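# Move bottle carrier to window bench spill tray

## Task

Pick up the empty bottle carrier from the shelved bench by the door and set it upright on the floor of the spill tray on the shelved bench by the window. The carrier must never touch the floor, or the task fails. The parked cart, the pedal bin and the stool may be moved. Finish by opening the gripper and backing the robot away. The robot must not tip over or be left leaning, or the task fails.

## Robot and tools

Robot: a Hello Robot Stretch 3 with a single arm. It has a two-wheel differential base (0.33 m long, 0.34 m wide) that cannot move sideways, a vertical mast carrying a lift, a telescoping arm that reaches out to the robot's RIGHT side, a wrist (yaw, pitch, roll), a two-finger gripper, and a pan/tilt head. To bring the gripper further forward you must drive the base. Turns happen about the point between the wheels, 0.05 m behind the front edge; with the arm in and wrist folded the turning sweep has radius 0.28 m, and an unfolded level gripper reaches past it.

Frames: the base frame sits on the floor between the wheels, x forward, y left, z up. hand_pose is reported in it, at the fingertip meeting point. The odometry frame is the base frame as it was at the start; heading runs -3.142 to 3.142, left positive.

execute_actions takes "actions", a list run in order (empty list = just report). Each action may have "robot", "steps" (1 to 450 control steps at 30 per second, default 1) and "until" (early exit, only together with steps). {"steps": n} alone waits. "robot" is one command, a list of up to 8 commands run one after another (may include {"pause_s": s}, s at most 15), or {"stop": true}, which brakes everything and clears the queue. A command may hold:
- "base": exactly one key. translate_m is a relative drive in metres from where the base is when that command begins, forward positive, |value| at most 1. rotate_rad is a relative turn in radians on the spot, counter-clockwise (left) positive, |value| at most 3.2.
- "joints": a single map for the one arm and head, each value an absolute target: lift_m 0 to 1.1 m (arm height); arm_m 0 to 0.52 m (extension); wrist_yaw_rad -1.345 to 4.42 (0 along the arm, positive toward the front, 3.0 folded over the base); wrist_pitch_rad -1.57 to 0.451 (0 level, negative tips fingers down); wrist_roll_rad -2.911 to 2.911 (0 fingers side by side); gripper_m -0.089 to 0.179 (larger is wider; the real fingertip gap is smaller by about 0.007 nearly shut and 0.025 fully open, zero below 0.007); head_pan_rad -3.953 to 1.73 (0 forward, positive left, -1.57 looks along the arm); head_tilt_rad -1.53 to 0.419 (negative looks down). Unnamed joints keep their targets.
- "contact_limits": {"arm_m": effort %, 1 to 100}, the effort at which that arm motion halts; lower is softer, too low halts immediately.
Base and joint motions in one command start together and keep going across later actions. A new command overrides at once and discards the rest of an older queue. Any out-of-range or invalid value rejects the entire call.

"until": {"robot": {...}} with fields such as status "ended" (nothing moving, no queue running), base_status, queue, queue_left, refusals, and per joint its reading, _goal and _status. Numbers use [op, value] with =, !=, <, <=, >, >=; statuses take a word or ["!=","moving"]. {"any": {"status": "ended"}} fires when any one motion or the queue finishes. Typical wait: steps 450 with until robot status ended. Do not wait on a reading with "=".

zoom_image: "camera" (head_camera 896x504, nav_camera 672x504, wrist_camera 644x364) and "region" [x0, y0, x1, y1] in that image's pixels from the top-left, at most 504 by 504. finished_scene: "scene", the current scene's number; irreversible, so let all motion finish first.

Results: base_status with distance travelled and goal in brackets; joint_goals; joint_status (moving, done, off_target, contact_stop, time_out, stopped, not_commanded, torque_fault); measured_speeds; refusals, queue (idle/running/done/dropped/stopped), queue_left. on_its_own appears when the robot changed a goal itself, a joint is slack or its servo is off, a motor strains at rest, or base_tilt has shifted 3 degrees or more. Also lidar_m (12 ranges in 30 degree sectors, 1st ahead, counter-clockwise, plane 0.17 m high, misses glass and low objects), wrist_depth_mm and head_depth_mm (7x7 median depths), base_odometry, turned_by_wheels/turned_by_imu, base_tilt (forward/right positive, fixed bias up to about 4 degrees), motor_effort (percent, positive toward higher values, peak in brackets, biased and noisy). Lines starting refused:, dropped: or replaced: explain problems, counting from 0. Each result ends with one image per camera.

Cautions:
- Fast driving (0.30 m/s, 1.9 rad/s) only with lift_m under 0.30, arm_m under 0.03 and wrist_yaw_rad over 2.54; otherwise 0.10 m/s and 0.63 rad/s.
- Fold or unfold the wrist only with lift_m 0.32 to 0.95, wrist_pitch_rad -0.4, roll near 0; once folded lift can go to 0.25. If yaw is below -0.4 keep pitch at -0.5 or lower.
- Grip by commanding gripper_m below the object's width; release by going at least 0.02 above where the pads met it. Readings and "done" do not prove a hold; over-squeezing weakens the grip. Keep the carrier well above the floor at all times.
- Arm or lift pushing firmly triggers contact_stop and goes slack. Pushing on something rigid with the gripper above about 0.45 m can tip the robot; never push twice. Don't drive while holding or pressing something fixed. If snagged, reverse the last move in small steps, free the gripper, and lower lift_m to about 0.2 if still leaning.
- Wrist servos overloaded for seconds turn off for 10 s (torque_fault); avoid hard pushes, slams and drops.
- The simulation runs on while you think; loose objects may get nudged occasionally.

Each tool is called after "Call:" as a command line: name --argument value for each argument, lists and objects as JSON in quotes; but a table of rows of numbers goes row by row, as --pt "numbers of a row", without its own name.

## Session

Call:
execute_actions --actions '[]'

Scene clock: 0.00 s.
robot.base_odometry: x=+0.000 y=+0.000 heading=+0.000 (m, m, rad; robot's odometry frame)
robot.turned_by_wheels: +0.000 (rad since the last result)
robot.turned_by_imu: +0.000 (rad since the last result)
robot.base_tilt: forward=-1.3 right=-1.9 (deg)
robot.lidar_m: 2.14 2.48 1.87 1.12 1.02 1.02 1.25 1.42 1.56 1.66 1.67 1.69
robot.head_depth_mm: 1673 2194 2215 2217 2214 2165 1799 / 1674 2339 2409 2428 2426 2390 2117 / 1664 2431 2711 2719 2649 2432 2095 / 1659 2412 3104 3060 3021 2874 2177 / 1652 2411 3146 3106 3087 2974 2165 / 1635 2382 2866 2829 2823 2758 2083 / 1627 2349 2630 2572 2551 2455 2170
robot.base_status: not_commanded
robot.joint_positions: lift_m=+0.368 arm_m=+0.000 wrist_yaw_rad=+2.911 wrist_pitch_rad=-0.366 wrist_roll_rad=-0.019 gripper_m=+0.037 head_pan_rad=+0.012 head_tilt_rad=-0.015
robot.joint_goals: lift_m=+0.368 arm_m=+0.000 wrist_yaw_rad=+2.911 wrist_pitch_rad=-0.366 wrist_roll_rad=-0.019 gripper_m=+0.037 head_pan_rad=+0.012 head_tilt_rad=-0.015
robot.joint_status: lift_m=not_commanded arm_m=not_commanded wrist_yaw_rad=not_commanded wrist_pitch_rad=not_commanded wrist_roll_rad=not_commanded gripper_m=not_commanded head_pan_rad=not_commanded head_tilt_rad=not_commanded
robot.measured_speeds: translate_m=+0.000 rotate_rad=+0.000 lift_m=+0.000 arm_m=+0.000 wrist_yaw_rad=+0.000 wrist_pitch_rad=+0.000 wrist_roll_rad=+0.000 head_pan_rad=+0.000 head_tilt_rad=+0.000
robot: refusals=0 queue=idle queue_left=0
robot.motor_effort: left_wheel=+0 right_wheel=+0 lift_m=+18 arm_m=-1 wrist_yaw_rad=+0 wrist_pitch_rad=+6 wrist_roll_rad=+0 gripper_m=+0 head_pan_rad=+0 head_tilt_rad=+2 (%)
robot.hand_pose: x=+0.0314 y=+0.0799 z=+0.3931 quat_wxyz=(+0.207, +0.699, +0.050, +0.683) (m; robot's base frame)
robot.wrist_depth_mm: - - - - - - - / 787 - - - - - - / 852 - - - - - - / 889 - 887 946 929 939 949 / 705 - 751 743 745 743 758 / 599 592 588 597 612 627 622 / 515 518 534 541 531 529 537
pictures: head_camera (sideways: a quarter turn clockwise sets it upright), nav_camera (sideways: a quarter turn counterclockwise sets it upright), wrist_camera
camera_calibration (this result's frames):
head_camera: T_world_to_cam=[[-0.000936534, 0.0129613, -0.999916, 1.32314], [0.0337383, 0.999347, 0.0129224, -0.0151729], [0.99943, -0.0337233, -0.00137322, -0.0444862], [0, 0, 0, 1]] pos_world=[0.046212, -0.00348688, 1.32316]
nav_camera: T_world_to_cam=[[0.0113883, 0.0176141, 0.99978, -1.25772], [0.0254731, -0.999525, 0.0173195, 0.0259758], [0.999611, 0.0252703, -0.0118315, -0.0362739], [0, 0, 0, 1]] pos_world=[0.0499213, 0.0490337, 1.25656]
wrist_camera: T_world_to_cam=[[0.972878, -0.227158, 0.0436848, -0.037513], [-0.0876379, -0.536723, -0.839195, 0.412978], [0.214077, 0.812606, -0.542073, 0.306433], [0, 0, 0, 1]] pos_world=[0.00708791, -0.0358758, 0.514316]
Images, in order (width x height): head_camera 896x504, nav_camera 672x504, wrist_camera 644x364.

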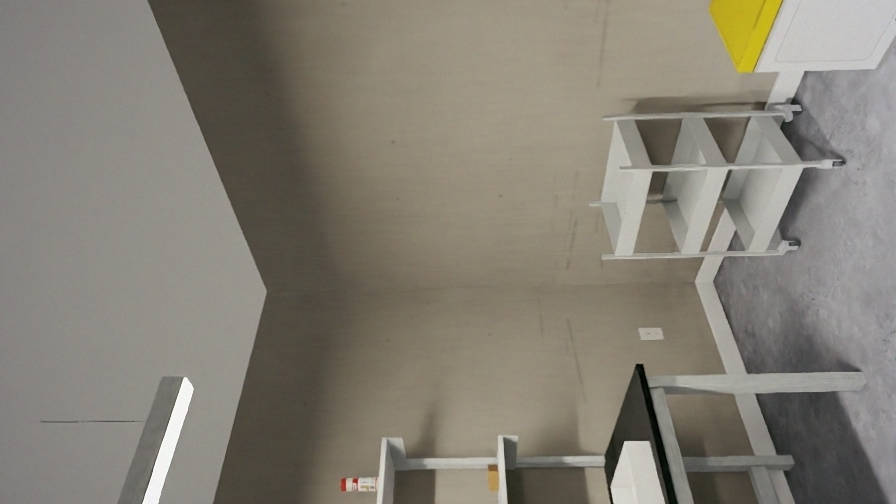

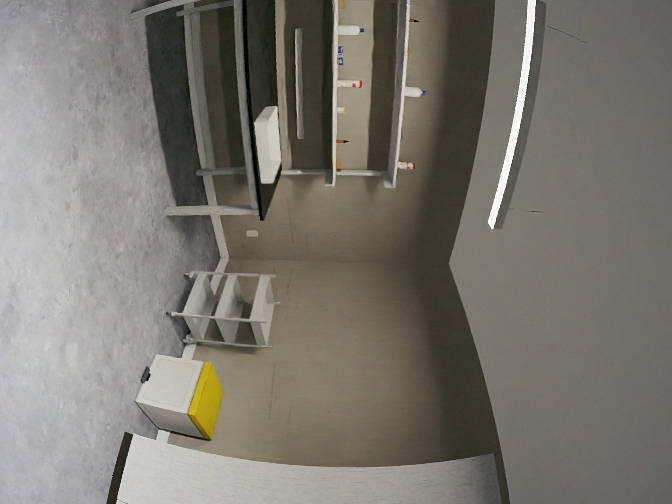

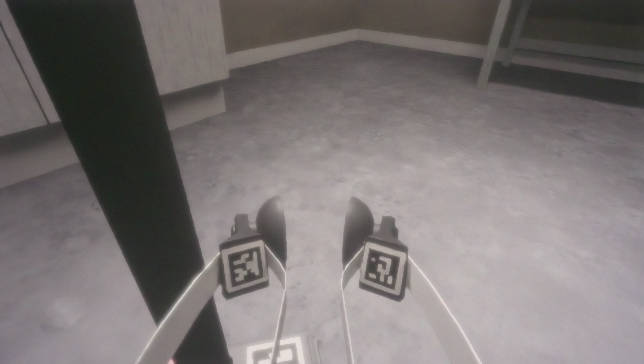

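Call:
execute_actions --actions '[{"robot":{"joints":{"head_pan_rad":-2.35,"head_tilt_rad":-0.4,"lift_m":0.285,"wrist_pitch_rad":-0.4,"wrist_roll_rad":0}},"steps":120,"until":{"robot":{"status":"ended"}}}]'

Scene clock: 4.23 s.
robot.base_odometry: x=+0.000 y=+0.000 heading=+0.000 (m, m, rad; robot's odometry frame)
robot.turned_by_wheels: +0.000 (rad since the last result)
robot.turned_by_imu: +0.001 (rad since the last result)
robot.base_tilt: forward=-1.2 right=-1.9 (deg)
robot.lidar_m: 2.15 2.49 1.87 1.12 1.01 1.02 1.25 1.43 1.57 1.67 1.67 1.68
robot.head_depth_mm: 1737 1867 1988 1703 2154 1651 1364 / 1739 1843 2021 1563 2250 1740 1367 / 1750 1890 1990 1573 2248 1756 1378 / 1753 1908 2017 1570 2185 1738 1372 / 1765 1904 1988 1562 2241 1750 1381 / 1758 1884 2032 1552 2239 1746 1377 / 1753 1925 2033 1535 2254 1747 1372
robot.base_status: not_commanded
robot.joint_positions: lift_m=+0.285 arm_m=+0.000 wrist_yaw_rad=+2.911 wrist_pitch_rad=-0.414 wrist_roll_rad=-0.005 gripper_m=+0.037 head_pan_rad=-2.343 head_tilt_rad=-0.395
robot.joint_goals: lift_m=+0.285 arm_m=+0.000 wrist_yaw_rad=+2.911 wrist_pitch_rad=-0.400 wrist_roll_rad=+0.000 gripper_m=+0.037 head_pan_rad=-2.350 head_tilt_rad=-0.400
robot.joint_status: lift_m=done arm_m=not_commanded wrist_yaw_rad=not_commanded wrist_pitch_rad=done wrist_roll_rad=done gripper_m=not_commanded head_pan_rad=done head_tilt_rad=done
robot.measured_speeds: translate_m=+0.000 rotate_rad=+0.000 lift_m=+0.000 arm_m=+0.000 wrist_yaw_rad=+0.000 wrist_pitch_rad=+0.000 wrist_roll_rad=+0.000 head_pan_rad=+0.000 head_tilt_rad=+0.000
robot: refusals=0 queue=done queue_left=0
robot.motor_effort: left_wheel=+0(0) right_wheel=+0(0) lift_m=+16(18) arm_m=+0(1) wrist_yaw_rad=+1(0) wrist_pitch_rad=+6(6) wrist_roll_rad=+4(5) gripper_m=+0(0) head_pan_rad=-3(34) head_tilt_rad=-4(36) (%)
robot.hand_pose: x=+0.0300 y=+0.0742 z=+0.2986 quat_wxyz=(+0.224, +0.702, +0.066, +0.673) (m; robot's base frame)
robot.wrist_depth_mm: - 987 - - - - - / 826 - - - - - - / 846 - 908 902 891 900 902 / 693 - 691 702 716 718 715 / 563 563 589 570 586 577 577 / 488 502 - 489 478 495 496 / - - - - 427 427 427
pictures: head_camera (sideways: a quarter turn clockwise sets it upright), nav_camera (sideways: a quarter turn counterclockwise sets it upright), wrist_camera
camera_calibration (this result's frames):
head_camera: T_world_to_cam=[[0.268344, 0.257054, -0.928394, 1.2279], [0.68305, -0.730356, -0.00479163, 0.00392998], [-0.679289, -0.632854, -0.371567, 0.447612], [0, 0, 0, 1]] pos_world=[-0.0281257, -0.0294933, 1.30631]
nav_camera: T_world_to_cam=[[-0.253488, -0.28545, 0.924263, -1.1573], [-0.729845, 0.683525, 0.0109334, 0.0389044], [-0.634878, -0.671797, -0.3816, 0.454996], [0, 0, 0, 1]] pos_world=[0.0238978, -0.0512802, 1.24286]
wrist_camera: T_world_to_cam=[[0.97255, -0.230614, 0.0310511, -0.0293545], [-0.109962, -0.573078, -0.81209, 0.325831], [0.205074, 0.786383, -0.582706, 0.274507], [0, 0, 0, 1]] pos_world=[0.00808362, -0.03591, 0.425473]
Images, in order (width x height): head_camera 896x504, nav_camera 672x504, wrist_camera 644x364.

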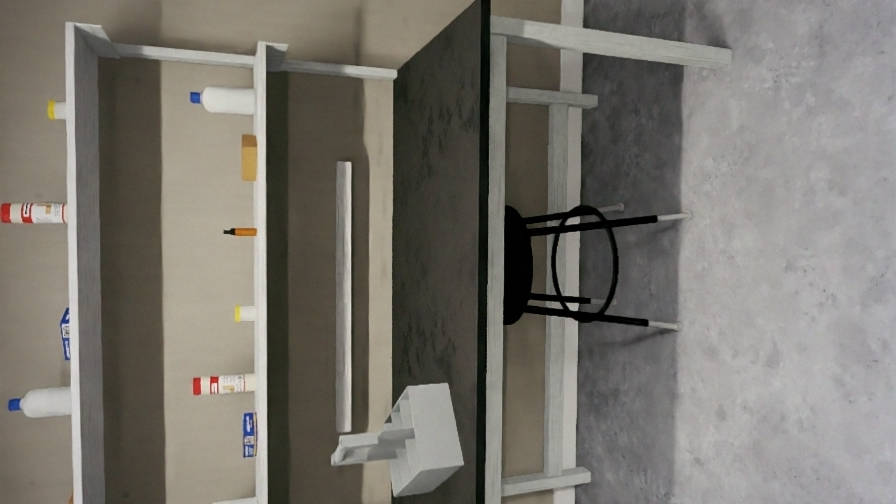

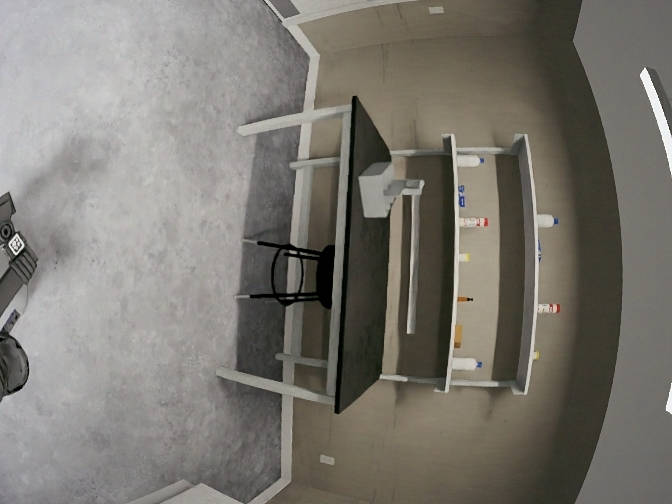

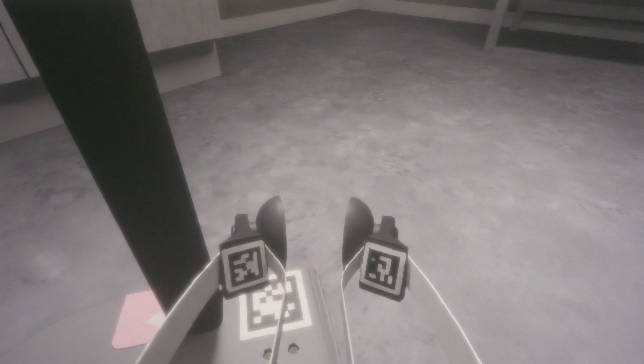

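Call:
zoom_image --camera "head_camera" --region '[320, 364, 500, 504]'

Region (320, 364, 500, 504) of head_camera's 896x504 image, scaled by 2.800, with more detail than that image has.

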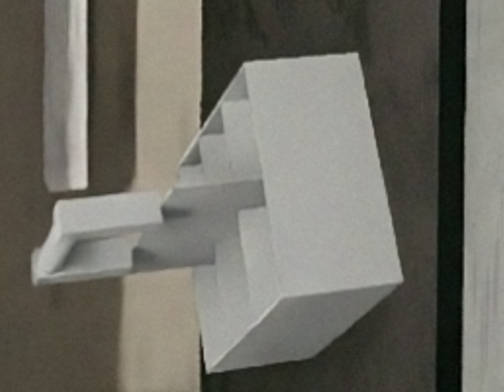

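Call:
execute_actions --actions '[{"robot":[{"base":{"rotate_rad":-1.533},"joints":{"head_pan_rad":-1.5,"head_tilt_rad":-0.55}},{"base":{"translate_m":1.0}}],"steps":300,"until":{"robot":{"translate_m":[">",0.64]}}},{"robot":{"base":{"translate_m":1.0}},"steps":5},{"steps":300,"until":{"robot":{"translate_m":[">",0.55]}}},{"robot":{"joints":{"lift_m":0.92}},"steps":300,"until":{"robot":{"base_status":"done"}}},{"robot":{"base":{"rotate_rad":-0.25}},"steps":300,"until":{"robot":{"lift_m":[">",0.78]}}},{"robot":{"joints":{"wrist_yaw_rad":0.0}},"steps":300,"until":{"robot":{"wrist_yaw_rad":["<",1.6]}}},{"robot":{"joints":{"wrist_pitch_rad":0.02,"wrist_roll_rad":1.57,"gripper_m":0.075}},"steps":300,"until":{"robot":{"status":"ended"}}}]'

Scene clock: 91.23 s.
robot.base_odometry: x=+0.062 y=-1.641 heading=-1.783 (m, m, rad; robot's odometry frame)
robot.turned_by_wheels: -1.783 (rad since the last result)
robot.turned_by_imu: -1.803 (rad since the last result)
robot.base_tilt: forward=-0.9 right=-2.1 (deg)
robot.lidar_m: 1.01 0.82 0.82 0.71 0.68 2.87 3.64 2.34 1.78 0.48 1.04 1.11
robot.head_depth_mm: 2355 2618 2695 1332 1918 1605 - / 1992 2213 1816 1108 1738 1555 - / 1654 1834 1804 953 879 1556 - / 1485 1596 1565 952 838 696 - / 1312 1393 1462 947 808 650 796 / 1142 1222 1354 1115 804 1388 1243 / 1072 1109 1195 1113 803 1425 1244
robot.base_status: done (rotate_rad -0.2499 of -0.2500)
robot.joint_positions: lift_m=+0.920 arm_m=+0.000 wrist_yaw_rad=+0.002 wrist_pitch_rad=-0.004 wrist_roll_rad=+1.568 gripper_m=+0.075 head_pan_rad=-1.507 head_tilt_rad=-0.544
robot.joint_goals: lift_m=+0.920 arm_m=+0.000 wrist_yaw_rad=+0.000 wrist_pitch_rad=+0.020 wrist_roll_rad=+1.570 gripper_m=+0.075 head_pan_rad=-1.500 head_tilt_rad=-0.550
robot.joint_status: lift_m=done arm_m=not_commanded wrist_yaw_rad=done wrist_pitch_rad=done wrist_roll_rad=done gripper_m=done head_pan_rad=done head_tilt_rad=done
robot.measured_speeds: translate_m=+0.000 rotate_rad=+0.000 lift_m=+0.000 arm_m=+0.000 wrist_yaw_rad=+0.000 wrist_pitch_rad=+0.000 wrist_roll_rad=+0.000 head_pan_rad=+0.000 head_tilt_rad=+0.000
robot: refusals=0 queue=done queue_left=0
robot.motor_effort: left_wheel=+2(13) right_wheel=-1(6) lift_m=+20(21) arm_m=-1(1) wrist_yaw_rad=-1(4) wrist_pitch_rad=+9(10) wrist_roll_rad=+1(3) gripper_m=+1(78) head_pan_rad=+2(33) head_tilt_rad=-4(25) (%)
robot.hand_pose: x=-0.0209 y=-0.4008 z=+1.0332 quat_wxyz=(+0.002, +0.001, -1.000, -0.002) (m; robot's base frame)
robot.wrist_depth_mm: - - - - 831 - - / - - - - 671 476 - / - - - - 590 445 - / - - - - 599 448 332 / - - - - 616 449 302 / 825 - 885 - - 449 300 / 751 937 843 957 868 413 315
pictures: head_camera (sideways: a quarter turn clockwise sets it upright), nav_camera (sideways: a quarter turn counterclockwise sets it upright), wrist_camera
camera_calibration (this result's frames):
head_camera: T_world_to_cam=[[-0.0192902, 0.504603, -0.863136, 1.14452], [0.999765, 0.0182376, -0.0116817, 0.0109666], [0.00984687, -0.863159, -0.504836, 0.616825], [0, 0, 0, 1]] pos_world=[0.00504027, -0.0453116, 1.2994]
nav_camera: T_world_to_cam=[[0.0502719, -0.511902, 0.857571, -1.07216], [-0.996389, -0.0845343, 0.00794928, 0.0444171], [0.068425, -0.854874, -0.514303, 0.623384], [0, 0, 0, 1]] pos_world=[0.0555012, -0.0121717, 1.23971]
wrist_camera: T_world_to_cam=[[-0.0249539, 0.0192191, -0.999504, 1.03192], [0.977954, 0.207819, -0.0204198, 0.162286], [0.207323, -0.977978, -0.0239813, -0.197877], [0, 0, 0, 1]] pos_world=[-0.0919334, -0.247078, 1.02998]
Images, in order (width x height): head_camera 896x504, nav_camera 672x504, wrist_camera 644x364.

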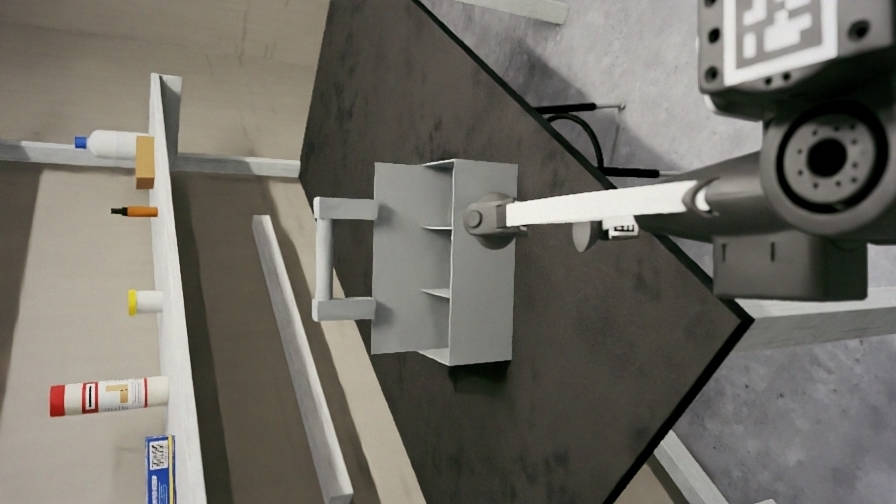

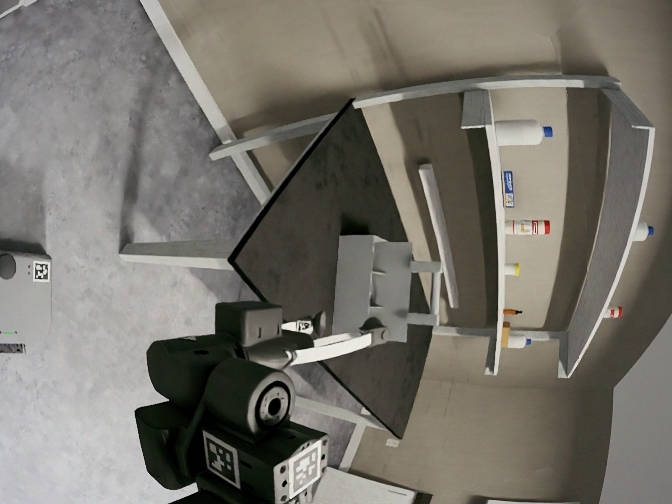

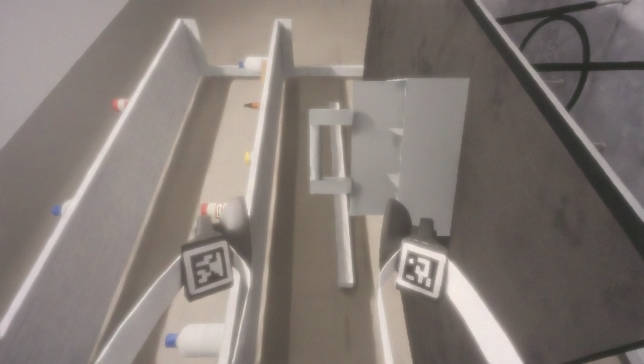

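Call:
execute_actions --actions '[{"robot":{"base":{"rotate_rad":0.374},"joints":{"arm_m":0.406,"wrist_yaw_rad":-0.38,"head_pan_rad":-1.6}},"steps":300,"until":{"robot":{"base_status":"done"}}},{"robot":{"base":{"translate_m":-0.186}},"steps":300,"until":{"robot":{"status":"ended"}}}]'

Scene clock: 126.20 s.
robot.base_odometry: x=+0.032 y=-1.457 heading=-1.409 (m, m, rad; robot's odometry frame)
robot.turned_by_wheels: +0.374 (rad since the last result)
robot.turned_by_imu: +0.382 (rad since the last result)
robot.base_tilt: forward=-1.3 right=-2.0 (deg)
robot.lidar_m: 1.02 0.97 0.72 0.75 2.40 3.09 2.23 2.15 1.06 0.48 1.10 1.25
robot.head_depth_mm: 1535 1701 1801 1181 - - 1212 / 1400 1538 1647 - 839 1460 1238 / 1302 1418 1520 846 806 1461 1248 / 1209 1315 1395 873 807 1384 1239 / 1124 1198 1310 1049 806 671 802 / 1059 1106 1229 1108 806 671 1211 / 993 1058 1162 1112 875 1416 1244
robot.base_status: done (translate_m -0.1860 of -0.1860)
robot.joint_positions: lift_m=+0.920 arm_m=+0.406 wrist_yaw_rad=-0.379 wrist_pitch_rad=-0.002 wrist_roll_rad=+1.569 gripper_m=+0.075 head_pan_rad=-1.593 head_tilt_rad=-0.544
robot.joint_goals: lift_m=+0.920 arm_m=+0.406 wrist_yaw_rad=-0.380 wrist_pitch_rad=+0.020 wrist_roll_rad=+1.570 gripper_m=+0.075 head_pan_rad=-1.600 head_tilt_rad=-0.550
robot.joint_status: lift_m=done arm_m=done wrist_yaw_rad=done wrist_pitch_rad=done wrist_roll_rad=done gripper_m=done head_pan_rad=done head_tilt_rad=done
robot.measured_speeds: translate_m=+0.000 rotate_rad=+0.000 lift_m=+0.000 arm_m=+0.000 wrist_yaw_rad=+0.000 wrist_pitch_rad=+0.000 wrist_roll_rad=+0.000 head_pan_rad=+0.000 head_tilt_rad=+0.000
robot: refusals=0 queue=done queue_left=0
robot.motor_effort: left_wheel=-2(8) right_wheel=+2(5) lift_m=+21(21) arm_m=+3(4) wrist_yaw_rad=-1(2) wrist_pitch_rad=+9(9) wrist_roll_rad=+1(1) gripper_m=+0(1) head_pan_rad=-3(10) head_tilt_rad=-4(4) (%)
robot.hand_pose: x=-0.1162 y=-0.7887 z=+1.0336 quat_wxyz=(+0.001, -0.188, -0.982, -0.002) (m; robot's base frame)
robot.wrist_depth_mm: - - - - 864 214 215 / 768 - - - 219 224 227 / 756 - 919 - 236 233 232 / 749 904 739 898 861 245 247 / 762 828 812 762 258 256 257 / 731 703 733 259 272 271 214 / 678 390 631 686 612 288 276
pictures: head_camera (sideways: a quarter turn clockwise sets it upright), nav_camera (sideways: a quarter turn counterclockwise sets it upright), wrist_camera
camera_calibration (this result's frames):
head_camera: T_world_to_cam=[[0.0242389, 0.504408, -0.863125, 1.14424], [0.997622, -0.0679309, -0.0116827, 0.0109809], [-0.0645257, -0.860789, -0.504855, 0.617304], [0, 0, 0, 1]] pos_world=[0.00114192, -0.0450519, 1.2994]
nav_camera: T_world_to_cam=[[0.0059991, -0.514349, 0.85756, -1.07188], [-0.999967, 0.00158976, 0.00794882, 0.0444395], [-0.00545178, -0.85758, -0.514322, 0.623859], [0, 0, 0, 1]] pos_world=[0.0542695, -0.0163796, 1.23971]
wrist_camera: T_world_to_cam=[[-0.0153241, 0.0254309, -0.999559, 1.04341], [0.985103, -0.170864, -0.0194496, 0.037287], [-0.171283, -0.984966, -0.0224337, -0.608498], [0, 0, 0, 1]] pos_world=[-0.124968, -0.619514, 1.03002]
Images, in order (width x height): head_camera 896x504, nav_camera 672x504, wrist_camera 644x364.

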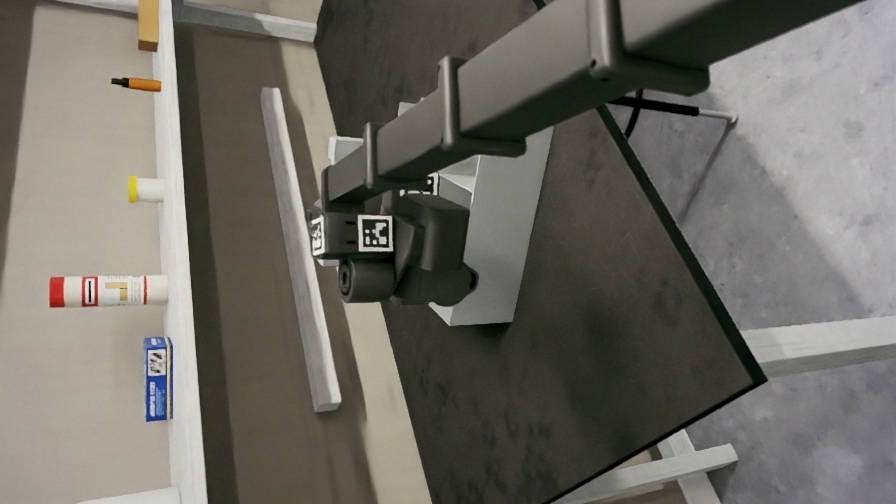

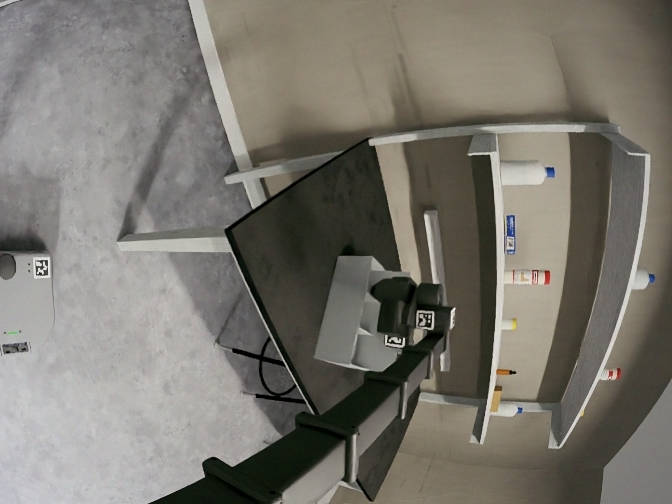

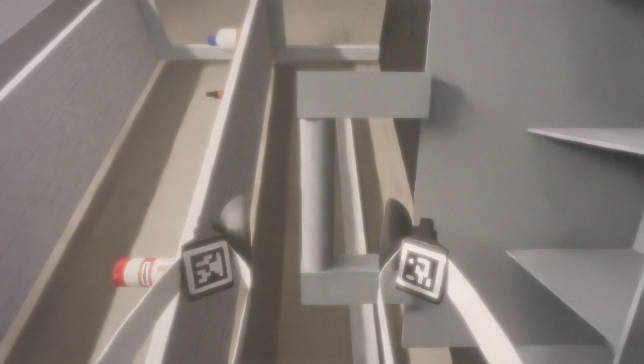

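Call:
execute_actions --actions '[{"robot":{"base":{"translate_m":-0.036},"joints":{"arm_m":0.487,"lift_m":0.918}},"steps":300,"until":{"robot":{"status":"ended"}}}]'

Scene clock: 139.53 s.
robot.base_odometry: x=+0.026 y=-1.422 heading=-1.409 (m, m, rad; robot's odometry frame)
robot.turned_by_wheels: +0.000 (rad since the last result)
robot.turned_by_imu: +0.001 (rad since the last result)
robot.base_tilt: forward=-1.1 right=-1.9 (deg)
robot.lidar_m: 1.05 1.00 0.73 0.80 2.39 3.07 2.21 2.12 1.05 0.48 0.52 1.27
robot.head_depth_mm: 1528 1722 1791 1119 - - 1212 / 1430 1570 1651 - 1109 1466 1248 / 1313 1450 1539 878 807 1512 1238 / 1228 1338 1406 896 806 1420 1238 / 1124 1230 1329 953 804 693 1240 / 1073 1122 1248 1104 805 647 829 / 1010 1065 1175 1114 802 1384 1236
robot.base_status: done (translate_m -0.0360 of -0.0360)
robot.joint_positions: lift_m=+0.918 arm_m=+0.487 wrist_yaw_rad=-0.379 wrist_pitch_rad=-0.002 wrist_roll_rad=+1.569 gripper_m=+0.075 head_pan_rad=-1.593 head_tilt_rad=-0.544
robot.joint_goals: lift_m=+0.918 arm_m=+0.487 wrist_yaw_rad=-0.380 wrist_pitch_rad=+0.020 wrist_roll_rad=+1.570 gripper_m=+0.075 head_pan_rad=-1.600 head_tilt_rad=-0.550
robot.joint_status: lift_m=done arm_m=done wrist_yaw_rad=done wrist_pitch_rad=done wrist_roll_rad=done gripper_m=done head_pan_rad=done head_tilt_rad=done
robot.measured_speeds: translate_m=+0.000 rotate_rad=+0.000 lift_m=+0.000 arm_m=+0.000 wrist_yaw_rad=+0.000 wrist_pitch_rad=+0.000 wrist_roll_rad=+0.000 head_pan_rad=+0.000 head_tilt_rad=+0.000
robot: refusals=0 queue=done queue_left=0
robot.motor_effort: left_wheel=-2(7) right_wheel=+1(3) lift_m=+16(20) arm_m=+3(2) wrist_yaw_rad=-1(0) wrist_pitch_rad=+9(9) wrist_roll_rad=+0(1) gripper_m=+1(1) head_pan_rad=-3(3) head_tilt_rad=-4(4) (%)
robot.hand_pose: x=-0.1162 y=-0.8697 z=+1.0319 quat_wxyz=(+0.001, -0.188, -0.982, -0.002) (m; robot's base frame)
robot.wrist_depth_mm: 821 - - - 830 136 133 / 754 - 955 124 125 128 139 / 757 961 762 130 131 145 146 / 752 891 644 143 846 152 153 / 727 757 755 151 709 159 161 / 688 488 692 160 671 168 169 / 626 396 606 169 182 178 177
pictures: head_camera (sideways: a quarter turn clockwise sets it upright), nav_camera (sideways: a quarter turn counterclockwise sets it upright), wrist_camera
camera_calibration (this result's frames):
head_camera: T_world_to_cam=[[0.0242389, 0.504408, -0.863125, 1.14424], [0.997622, -0.0679309, -0.0116827, 0.0109809], [-0.0645257, -0.860789, -0.504855, 0.617304], [0, 0, 0, 1]] pos_world=[0.00114192, -0.0450519, 1.2994]
nav_camera: T_world_to_cam=[[0.0059991, -0.514349, 0.85756, -1.07188], [-0.999967, 0.00158976, 0.00794883, 0.0444395], [-0.00545178, -0.85758, -0.514322, 0.623859], [0, 0, 0, 1]] pos_world=[0.0542695, -0.0163796, 1.23971]
wrist_camera: T_world_to_cam=[[-0.0153365, 0.0253977, -0.99956, 1.04373], [0.985094, -0.170913, -0.0194573, 0.0233899], [-0.171332, -0.984959, -0.0223979, -0.688358], [0, 0, 0, 1]] pos_world=[-0.124971, -0.700515, 1.02831]
Images, in order (width x height): head_camera 896x504, nav_camera 672x504, wrist_camera 644x364.

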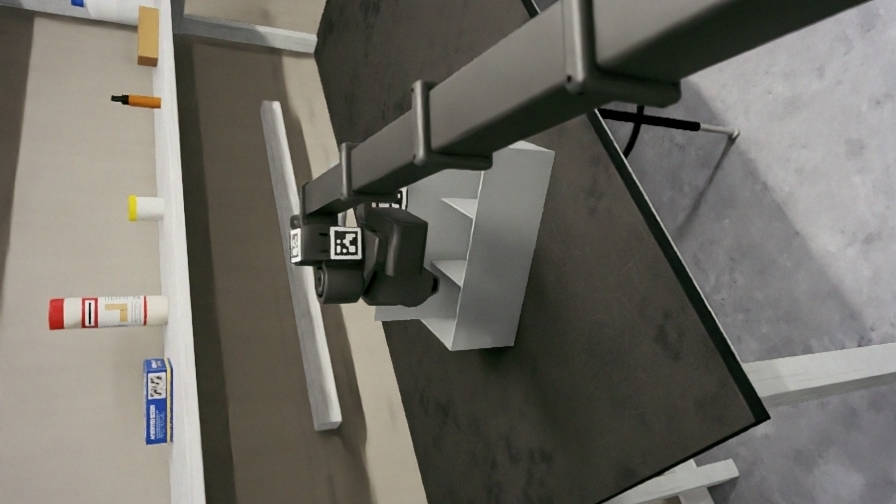

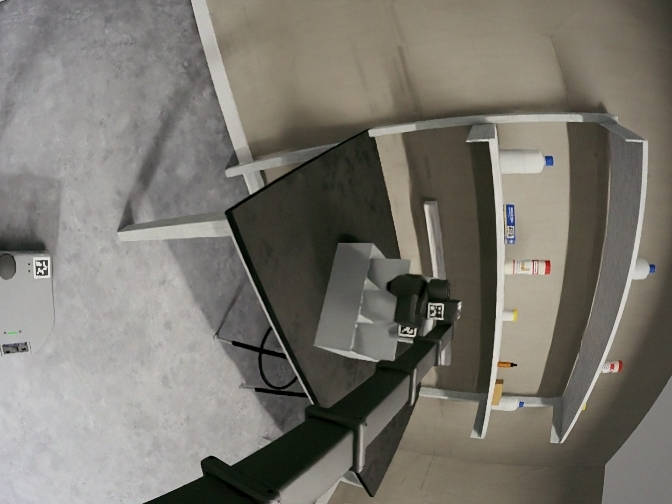

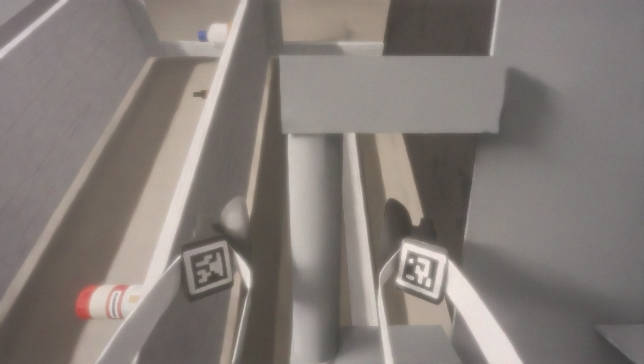

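Aligned like last time. Closing and lifting.

Call:
execute_actions --actions '[{"robot":[{"joints":{"gripper_m":-0.03}},{"joints":{"lift_m":0.97,"head_pan_rad":-3.9,"head_tilt_rad":-0.25}}],"steps":300,"until":{"robot":{"status":"ended"}}}]'

Scene clock: 147.50 s.
robot.base_odometry: x=+0.026 y=-1.422 heading=-1.409 (m, m, rad; robot's odometry frame)
robot.turned_by_wheels: +0.000 (rad since the last result)
robot.turned_by_imu: +0.001 (rad since the last result)
robot.base_tilt: forward=-1.2 right=-2.0 (deg)
robot.lidar_m: 1.04 1.00 0.73 0.80 2.39 3.06 2.21 2.12 1.05 0.48 0.52 1.27
robot.head_depth_mm: - - - - - - - / - - - - - - - / 3086 3148 3384 3429 3011 - - / 2704 3212 3391 3447 - - - / 2364 3319 3499 3533 - - - / 2515 3437 3561 3766 - - - / 2493 3521 3716 3874 - - -
robot.base_status: done (translate_m -0.0360 of -0.0360)
robot.joint_positions: lift_m=+0.970 arm_m=+0.487 wrist_yaw_rad=-0.379 wrist_pitch_rad=-0.030 wrist_roll_rad=+1.570 gripper_m=-0.026 head_pan_rad=-3.893 head_tilt_rad=-0.261
robot.joint_goals: lift_m=+0.970 arm_m=+0.487 wrist_yaw_rad=-0.380 wrist_pitch_rad=+0.020 wrist_roll_rad=+1.570 gripper_m=-0.027 head_pan_rad=-3.900 head_tilt_rad=-0.250
robot.joint_status: lift_m=done arm_m=done wrist_yaw_rad=done wrist_pitch_rad=done wrist_roll_rad=done gripper_m=done head_pan_rad=done head_tilt_rad=done
robot.measured_speeds: translate_m=+0.000 rotate_rad=+0.000 lift_m=+0.000 arm_m=+0.000 wrist_yaw_rad=+0.000 wrist_pitch_rad=+0.000 wrist_roll_rad=+0.000 head_pan_rad=+0.000 head_tilt_rad=+0.000
robot: refusals=0 queue=done queue_left=0
robot.motor_effort: left_wheel=-2(3) right_wheel=+1(1) lift_m=+22(23) arm_m=+2(3) wrist_yaw_rad=-1(0) wrist_pitch_rad=+20(20) wrist_roll_rad=+1(0) gripper_m=-22(97) head_pan_rad=-3(36) head_tilt_rad=+7(37) (%)
robot.hand_pose: x=-0.1159 y=-0.8690 z=+1.0763 quat_wxyz=(-0.002, -0.188, -0.982, -0.016) (m; robot's base frame)
robot.wrist_depth_mm: 791 - - - 909 133 132 / 749 - - 122 123 125 138 / 733 951 813 128 128 142 144 / 716 855 634 140 849 151 151 / 716 753 442 143 749 158 159 / 676 684 433 152 682 166 168 / 620 600 612 166 183 176 176
pictures: head_camera (sideways: a quarter turn clockwise sets it upright), nav_camera (sideways: a quarter turn counterclockwise sets it upright), wrist_camera
camera_calibration (this result's frames):
head_camera: T_world_to_cam=[[0.169248, -0.175788, -0.96977, 1.28254], [-0.716152, -0.697943, 0.00152901, 0.00423666], [-0.677112, 0.694244, -0.244017, 0.281596], [0, 0, 0, 1]] pos_world=[-0.0233608, 0.0329158, 1.31247]
nav_camera: T_world_to_cam=[[-0.197668, 0.160662, 0.967013, -1.21347], [0.669396, 0.742785, 0.0134239, 0.0271245], [-0.716126, 0.649968, -0.254372, 0.28991], [0, 0, 0, 1]] pos_world=[-0.0504092, -0.0136216, 1.24682]
wrist_camera: T_world_to_cam=[[-0.00460124, 0.0512286, -0.998676, 1.11088], [0.985266, -0.17051, -0.013286, 0.0178129], [-0.170965, -0.984023, -0.0496892, -0.656395], [0, 0, 0, 1]] pos_world=[-0.12466, -0.69978, 1.07703]
Images, in order (width x height): head_camera 896x504, nav_camera 672x504, wrist_camera 644x364.

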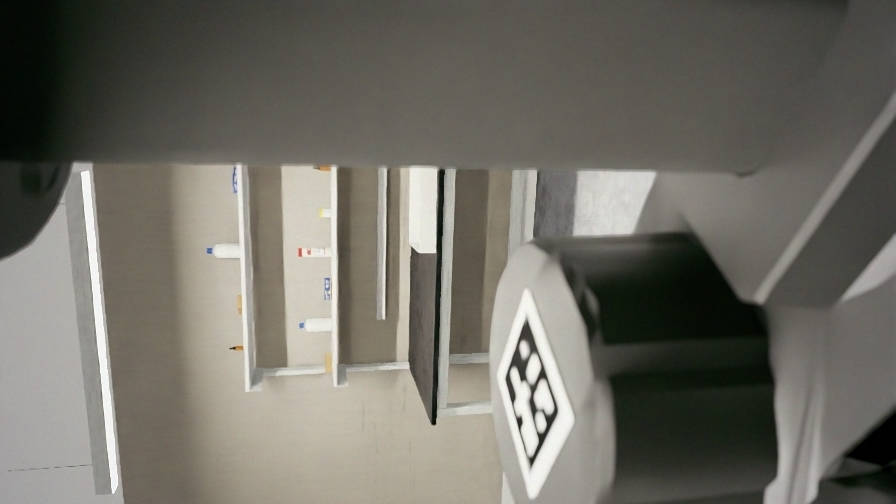

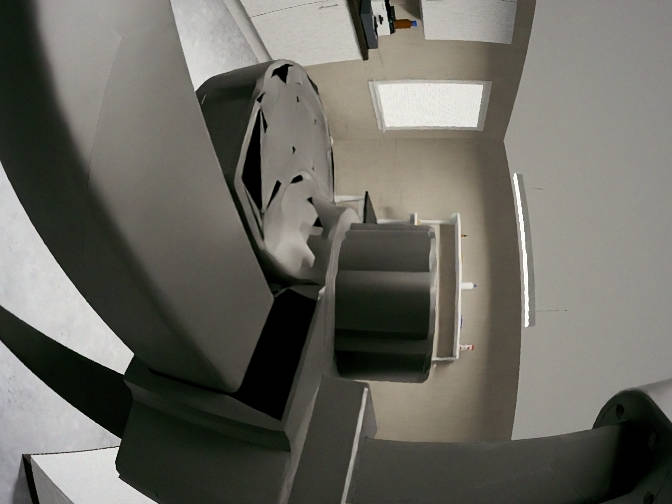

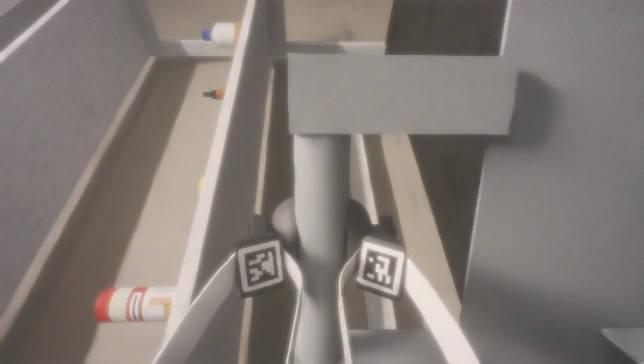

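Call:
execute_actions --actions '[{"robot":{"base":{"rotate_rad":-0.825},"joints":{"arm_m":0.15,"wrist_pitch_rad":0.05,"head_pan_rad":-1.5,"head_tilt_rad":-0.6,"lift_m":0.99}},"steps":200,"until":{"robot":{"base_status":"done"}}},{"robot":{"base":{"translate_m":-1.0},"joints":{"lift_m":1.055,"wrist_yaw_rad":0.06}},"steps":400,"until":{"robot":{"translate_m":["<",-0.6]}}},{"robot":{"base":{"translate_m":-1.0}},"steps":5},{"steps":400,"until":{"robot":{"translate_m":["<",-0.57]}}},{"robot":{"base":{"translate_m":-1.0}},"steps":5},{"steps":400,"until":{"robot":{"status":"ended"}}}]'

Scene clock: 192.40 s.
robot.base_odometry: x=+1.365 y=+0.292 heading=-2.234 (m, m, rad; robot's odometry frame)
robot.turned_by_wheels: -0.825 (rad since the last result)
robot.turned_by_imu: -0.829 (rad since the last result)
robot.base_tilt: forward=-1.2 right=-2.0 (deg)
robot.lidar_m: 3.17 1.28 1.10 1.05 0.75 0.77 1.27 1.15 1.14 1.74 1.88 2.81
robot.head_depth_mm: 1770 - - 2280 1825 1457 1211 / 1800 - - 582 518 1446 1209 / 1853 1980 - 593 516 1449 1204 / 1895 2017 - 581 515 1455 1204 / 1720 1763 492 566 514 1453 1207 / 1961 1824 1783 566 514 1459 1212 / 2034 2127 1832 2095 1833 1456 1206
robot.base_status: done (translate_m -1.0000 of -1.0000)
robot.joint_positions: lift_m=+1.055 arm_m=+0.150 wrist_yaw_rad=+0.059 wrist_pitch_rad=-0.005 wrist_roll_rad=+1.573 gripper_m=-0.023 head_pan_rad=-1.507 head_tilt_rad=-0.593
robot.joint_goals: lift_m=+1.055 arm_m=+0.150 wrist_yaw_rad=+0.060 wrist_pitch_rad=+0.050 wrist_roll_rad=+1.570 gripper_m=-0.024 head_pan_rad=-1.500 head_tilt_rad=-0.600
robot.joint_status: lift_m=done arm_m=done wrist_yaw_rad=done wrist_pitch_rad=off_target wrist_roll_rad=done gripper_m=done head_pan_rad=done head_tilt_rad=done
robot.measured_speeds: translate_m=+0.000 rotate_rad=+0.000 lift_m=+0.000 arm_m=+0.000 wrist_yaw_rad=+0.000 wrist_pitch_rad=+0.000 wrist_roll_rad=+0.000 head_pan_rad=+0.000 head_tilt_rad=+0.000
robot: refusals=0 queue=done queue_left=0
robot.on_its_own: gripper_m is held at -0.024, not at your -0.030, by its stall guard, which is not easing now
robot.motor_effort: left_wheel=+2(9) right_wheel=-1(7) lift_m=+22(22) arm_m=-3(4) wrist_yaw_rad=+0(2) wrist_pitch_rad=+22(24) wrist_roll_rad=-2(2) gripper_m=-22(22) head_pan_rad=+2(34) head_tilt_rad=-5(35) (%)
robot.hand_pose: x=-0.0062 y=-0.5509 z=+1.1677 quat_wxyz=(-0.001, +0.030, -1.000, -0.003) (m; robot's base frame)
robot.wrist_depth_mm: - - - - - 133 131 / - - - 122 122 124 137 / - - - 127 128 141 143 / - - - 141 - 151 150 / - - - 143 - 157 157 / - - - 153 - 165 166 / - - - 167 182 174 173
pictures: head_camera (sideways: a quarter turn clockwise sets it upright), nav_camera (sideways: a quarter turn counterclockwise sets it upright), wrist_camera
camera_calibration (this result's frames):
head_camera: T_world_to_cam=[[-0.0219391, 0.546318, -0.837291, 1.11084], [0.999726, 0.0188283, -0.0139101, 0.0138671], [0.00816542, -0.837366, -0.546581, 0.671149], [0, 0, 0, 1]] pos_world=[0.00502722, -0.0451337, 1.29712]
nav_camera: T_world_to_cam=[[0.0529024, -0.553334, 0.831278, -1.03789], [-0.996369, -0.0848622, 0.00692084, 0.0457563], [0.0667145, -0.828625, -0.555814, 0.677403], [0, 0, 0, 1]] pos_world=[0.0553045, -0.00910461, 1.23897]
wrist_camera: T_world_to_cam=[[-0.0214029, 0.0194392, -0.999582, 1.16985], [0.964493, 0.263652, -0.0155242, 0.206794], [0.26324, -0.964422, -0.0243919, -0.336177], [0, 0, 0, 1]] pos_world=[-0.0859176, -0.401479, 1.16437]
Images, in order (width x height): head_camera 896x504, nav_camera 672x504, wrist_camera 644x364.

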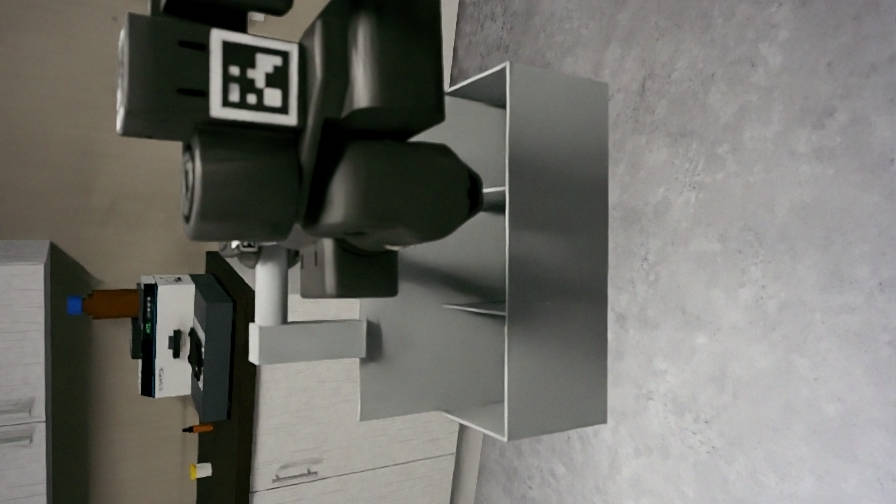

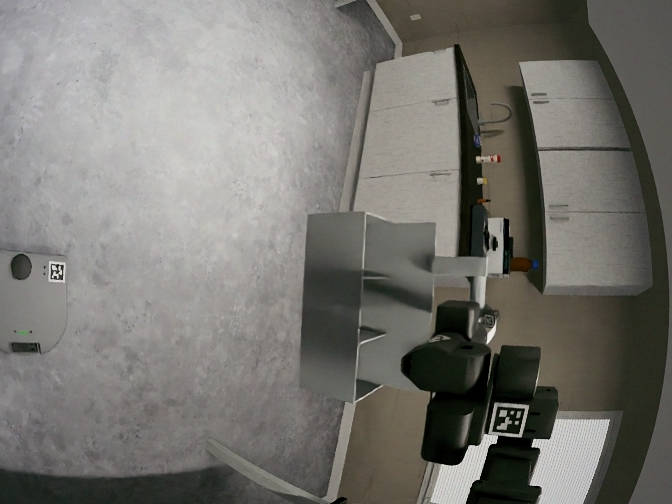

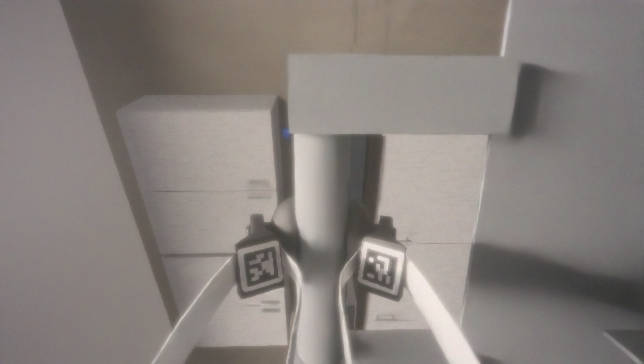

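Call:
execute_actions --actions '[]'

Scene clock: 210.90 s.
robot.base_odometry: x=+1.365 y=+0.292 heading=-2.234 (m, m, rad; robot's odometry frame)
robot.turned_by_wheels: +0.000 (rad since the last result)
robot.turned_by_imu: +0.000 (rad since the last result)
robot.base_tilt: forward=-1.2 right=-2.1 (deg)
robot.lidar_m: 3.16 1.28 1.10 1.05 0.75 0.77 1.26 1.14 1.14 1.74 1.88 2.82
robot.head_depth_mm: 1767 - - 2300 1846 1456 1210 / 1805 - - 582 517 1453 1216 / 1844 1988 - 594 516 1463 1212 / 1899 2020 - 581 516 1457 1213 / 1727 1771 493 564 514 1457 1206 / 1992 1833 1763 568 514 1457 1213 / 2030 2103 1852 2085 1822 1450 1207
robot.base_status: done (translate_m -1.0000 of -1.0000)
robot.joint_positions: lift_m=+1.055 arm_m=+0.150 wrist_yaw_rad=+0.059 wrist_pitch_rad=-0.005 wrist_roll_rad=+1.573 gripper_m=-0.023 head_pan_rad=-1.507 head_tilt_rad=-0.593
robot.joint_goals: lift_m=+1.055 arm_m=+0.150 wrist_yaw_rad=+0.060 wrist_pitch_rad=+0.050 wrist_roll_rad=+1.570 gripper_m=-0.024 head_pan_rad=-1.500 head_tilt_rad=-0.600
robot.joint_status: lift_m=done arm_m=done wrist_yaw_rad=done wrist_pitch_rad=off_target wrist_roll_rad=done gripper_m=done head_pan_rad=done head_tilt_rad=done
robot.measured_speeds: translate_m=+0.000 rotate_rad=+0.000 lift_m=+0.000 arm_m=+0.000 wrist_yaw_rad=+0.000 wrist_pitch_rad=+0.000 wrist_roll_rad=+0.000 head_pan_rad=+0.000 head_tilt_rad=+0.000
robot: refusals=0 queue=done queue_left=0
robot.on_its_own: gripper_m is held at -0.024, not at your -0.030, by its stall guard, which is not easing now
robot.motor_effort: left_wheel=+2(1) right_wheel=-1(1) lift_m=+22(22) arm_m=-3(3) wrist_yaw_rad=+0(0) wrist_pitch_rad=+22(22) wrist_roll_rad=-1(2) gripper_m=-21(21) head_pan_rad=+2(3) head_tilt_rad=-4(5) (%)
robot.hand_pose: x=-0.0062 y=-0.5509 z=+1.1677 quat_wxyz=(-0.001, +0.030, -1.000, -0.003) (m; robot's base frame)
robot.wrist_depth_mm: - - - - - 132 131 / - - - 122 122 124 137 / - - - 127 128 141 143 / - - - 141 - 151 150 / - - - 142 - 157 158 / - - - 152 - 165 166 / - - - 166 181 173 174
pictures: head_camera (sideways: a quarter turn clockwise sets it upright), nav_camera (sideways: a quarter turn counterclockwise sets it upright), wrist_camera
camera_calibration (this result's frames):
head_camera: T_world_to_cam=[[-0.0219392, 0.546318, -0.837291, 1.11084], [0.999726, 0.0188286, -0.0139101, 0.0138671], [0.00816562, -0.837366, -0.546581, 0.671149], [0, 0, 0, 1]] pos_world=[0.00502723, -0.0451337, 1.29712]
nav_camera: T_world_to_cam=[[0.0529025, -0.553334, 0.831278, -1.03789], [-0.996369, -0.0848624, 0.00692084, 0.0457563], [0.0667147, -0.828625, -0.555814, 0.677403], [0, 0, 0, 1]] pos_world=[0.0553045, -0.0091046, 1.23897]
wrist_camera: T_world_to_cam=[[-0.0214023, 0.0194393, -0.999582, 1.16985], [0.964493, 0.263653, -0.0155236, 0.206793], [0.263241, -0.964422, -0.0243919, -0.336177], [0, 0, 0, 1]] pos_world=[-0.0859175, -0.401479, 1.16437]
Images, in order (width x height): head_camera 896x504, nav_camera 672x504, wrist_camera 644x364.

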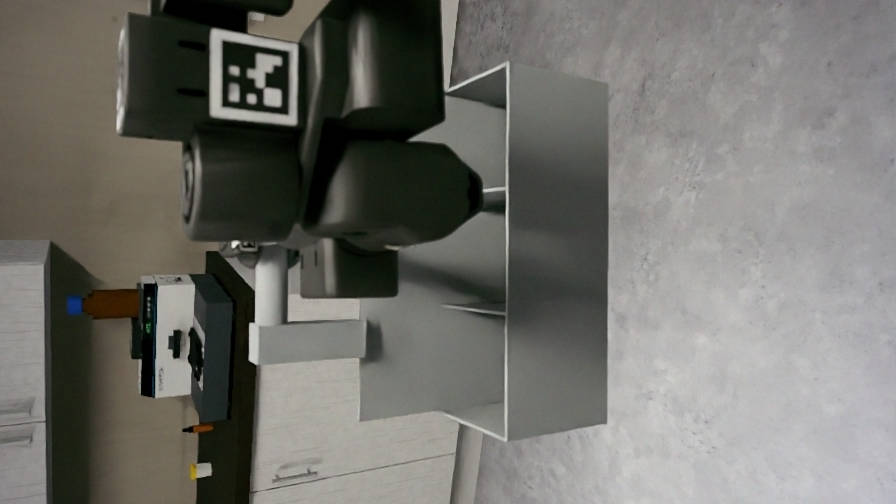

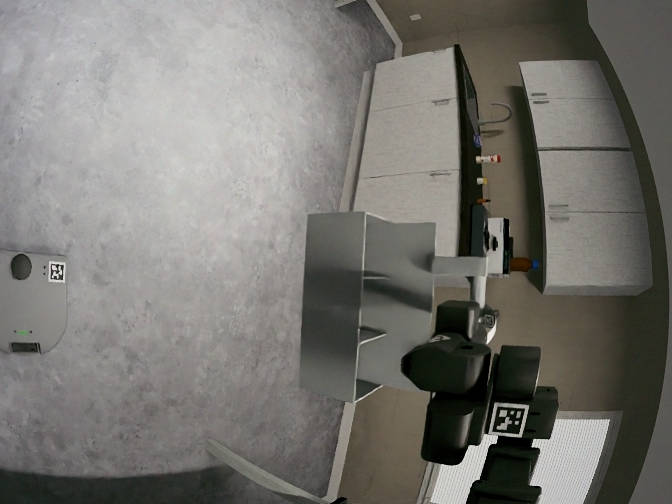

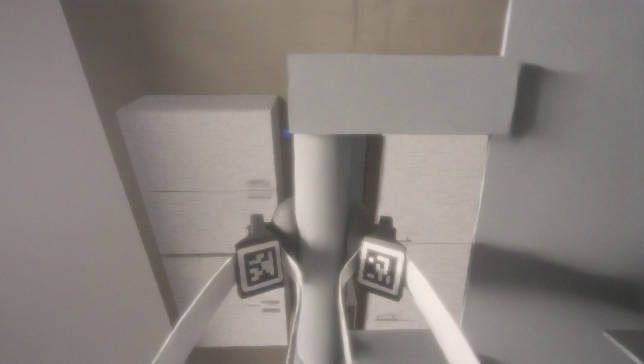

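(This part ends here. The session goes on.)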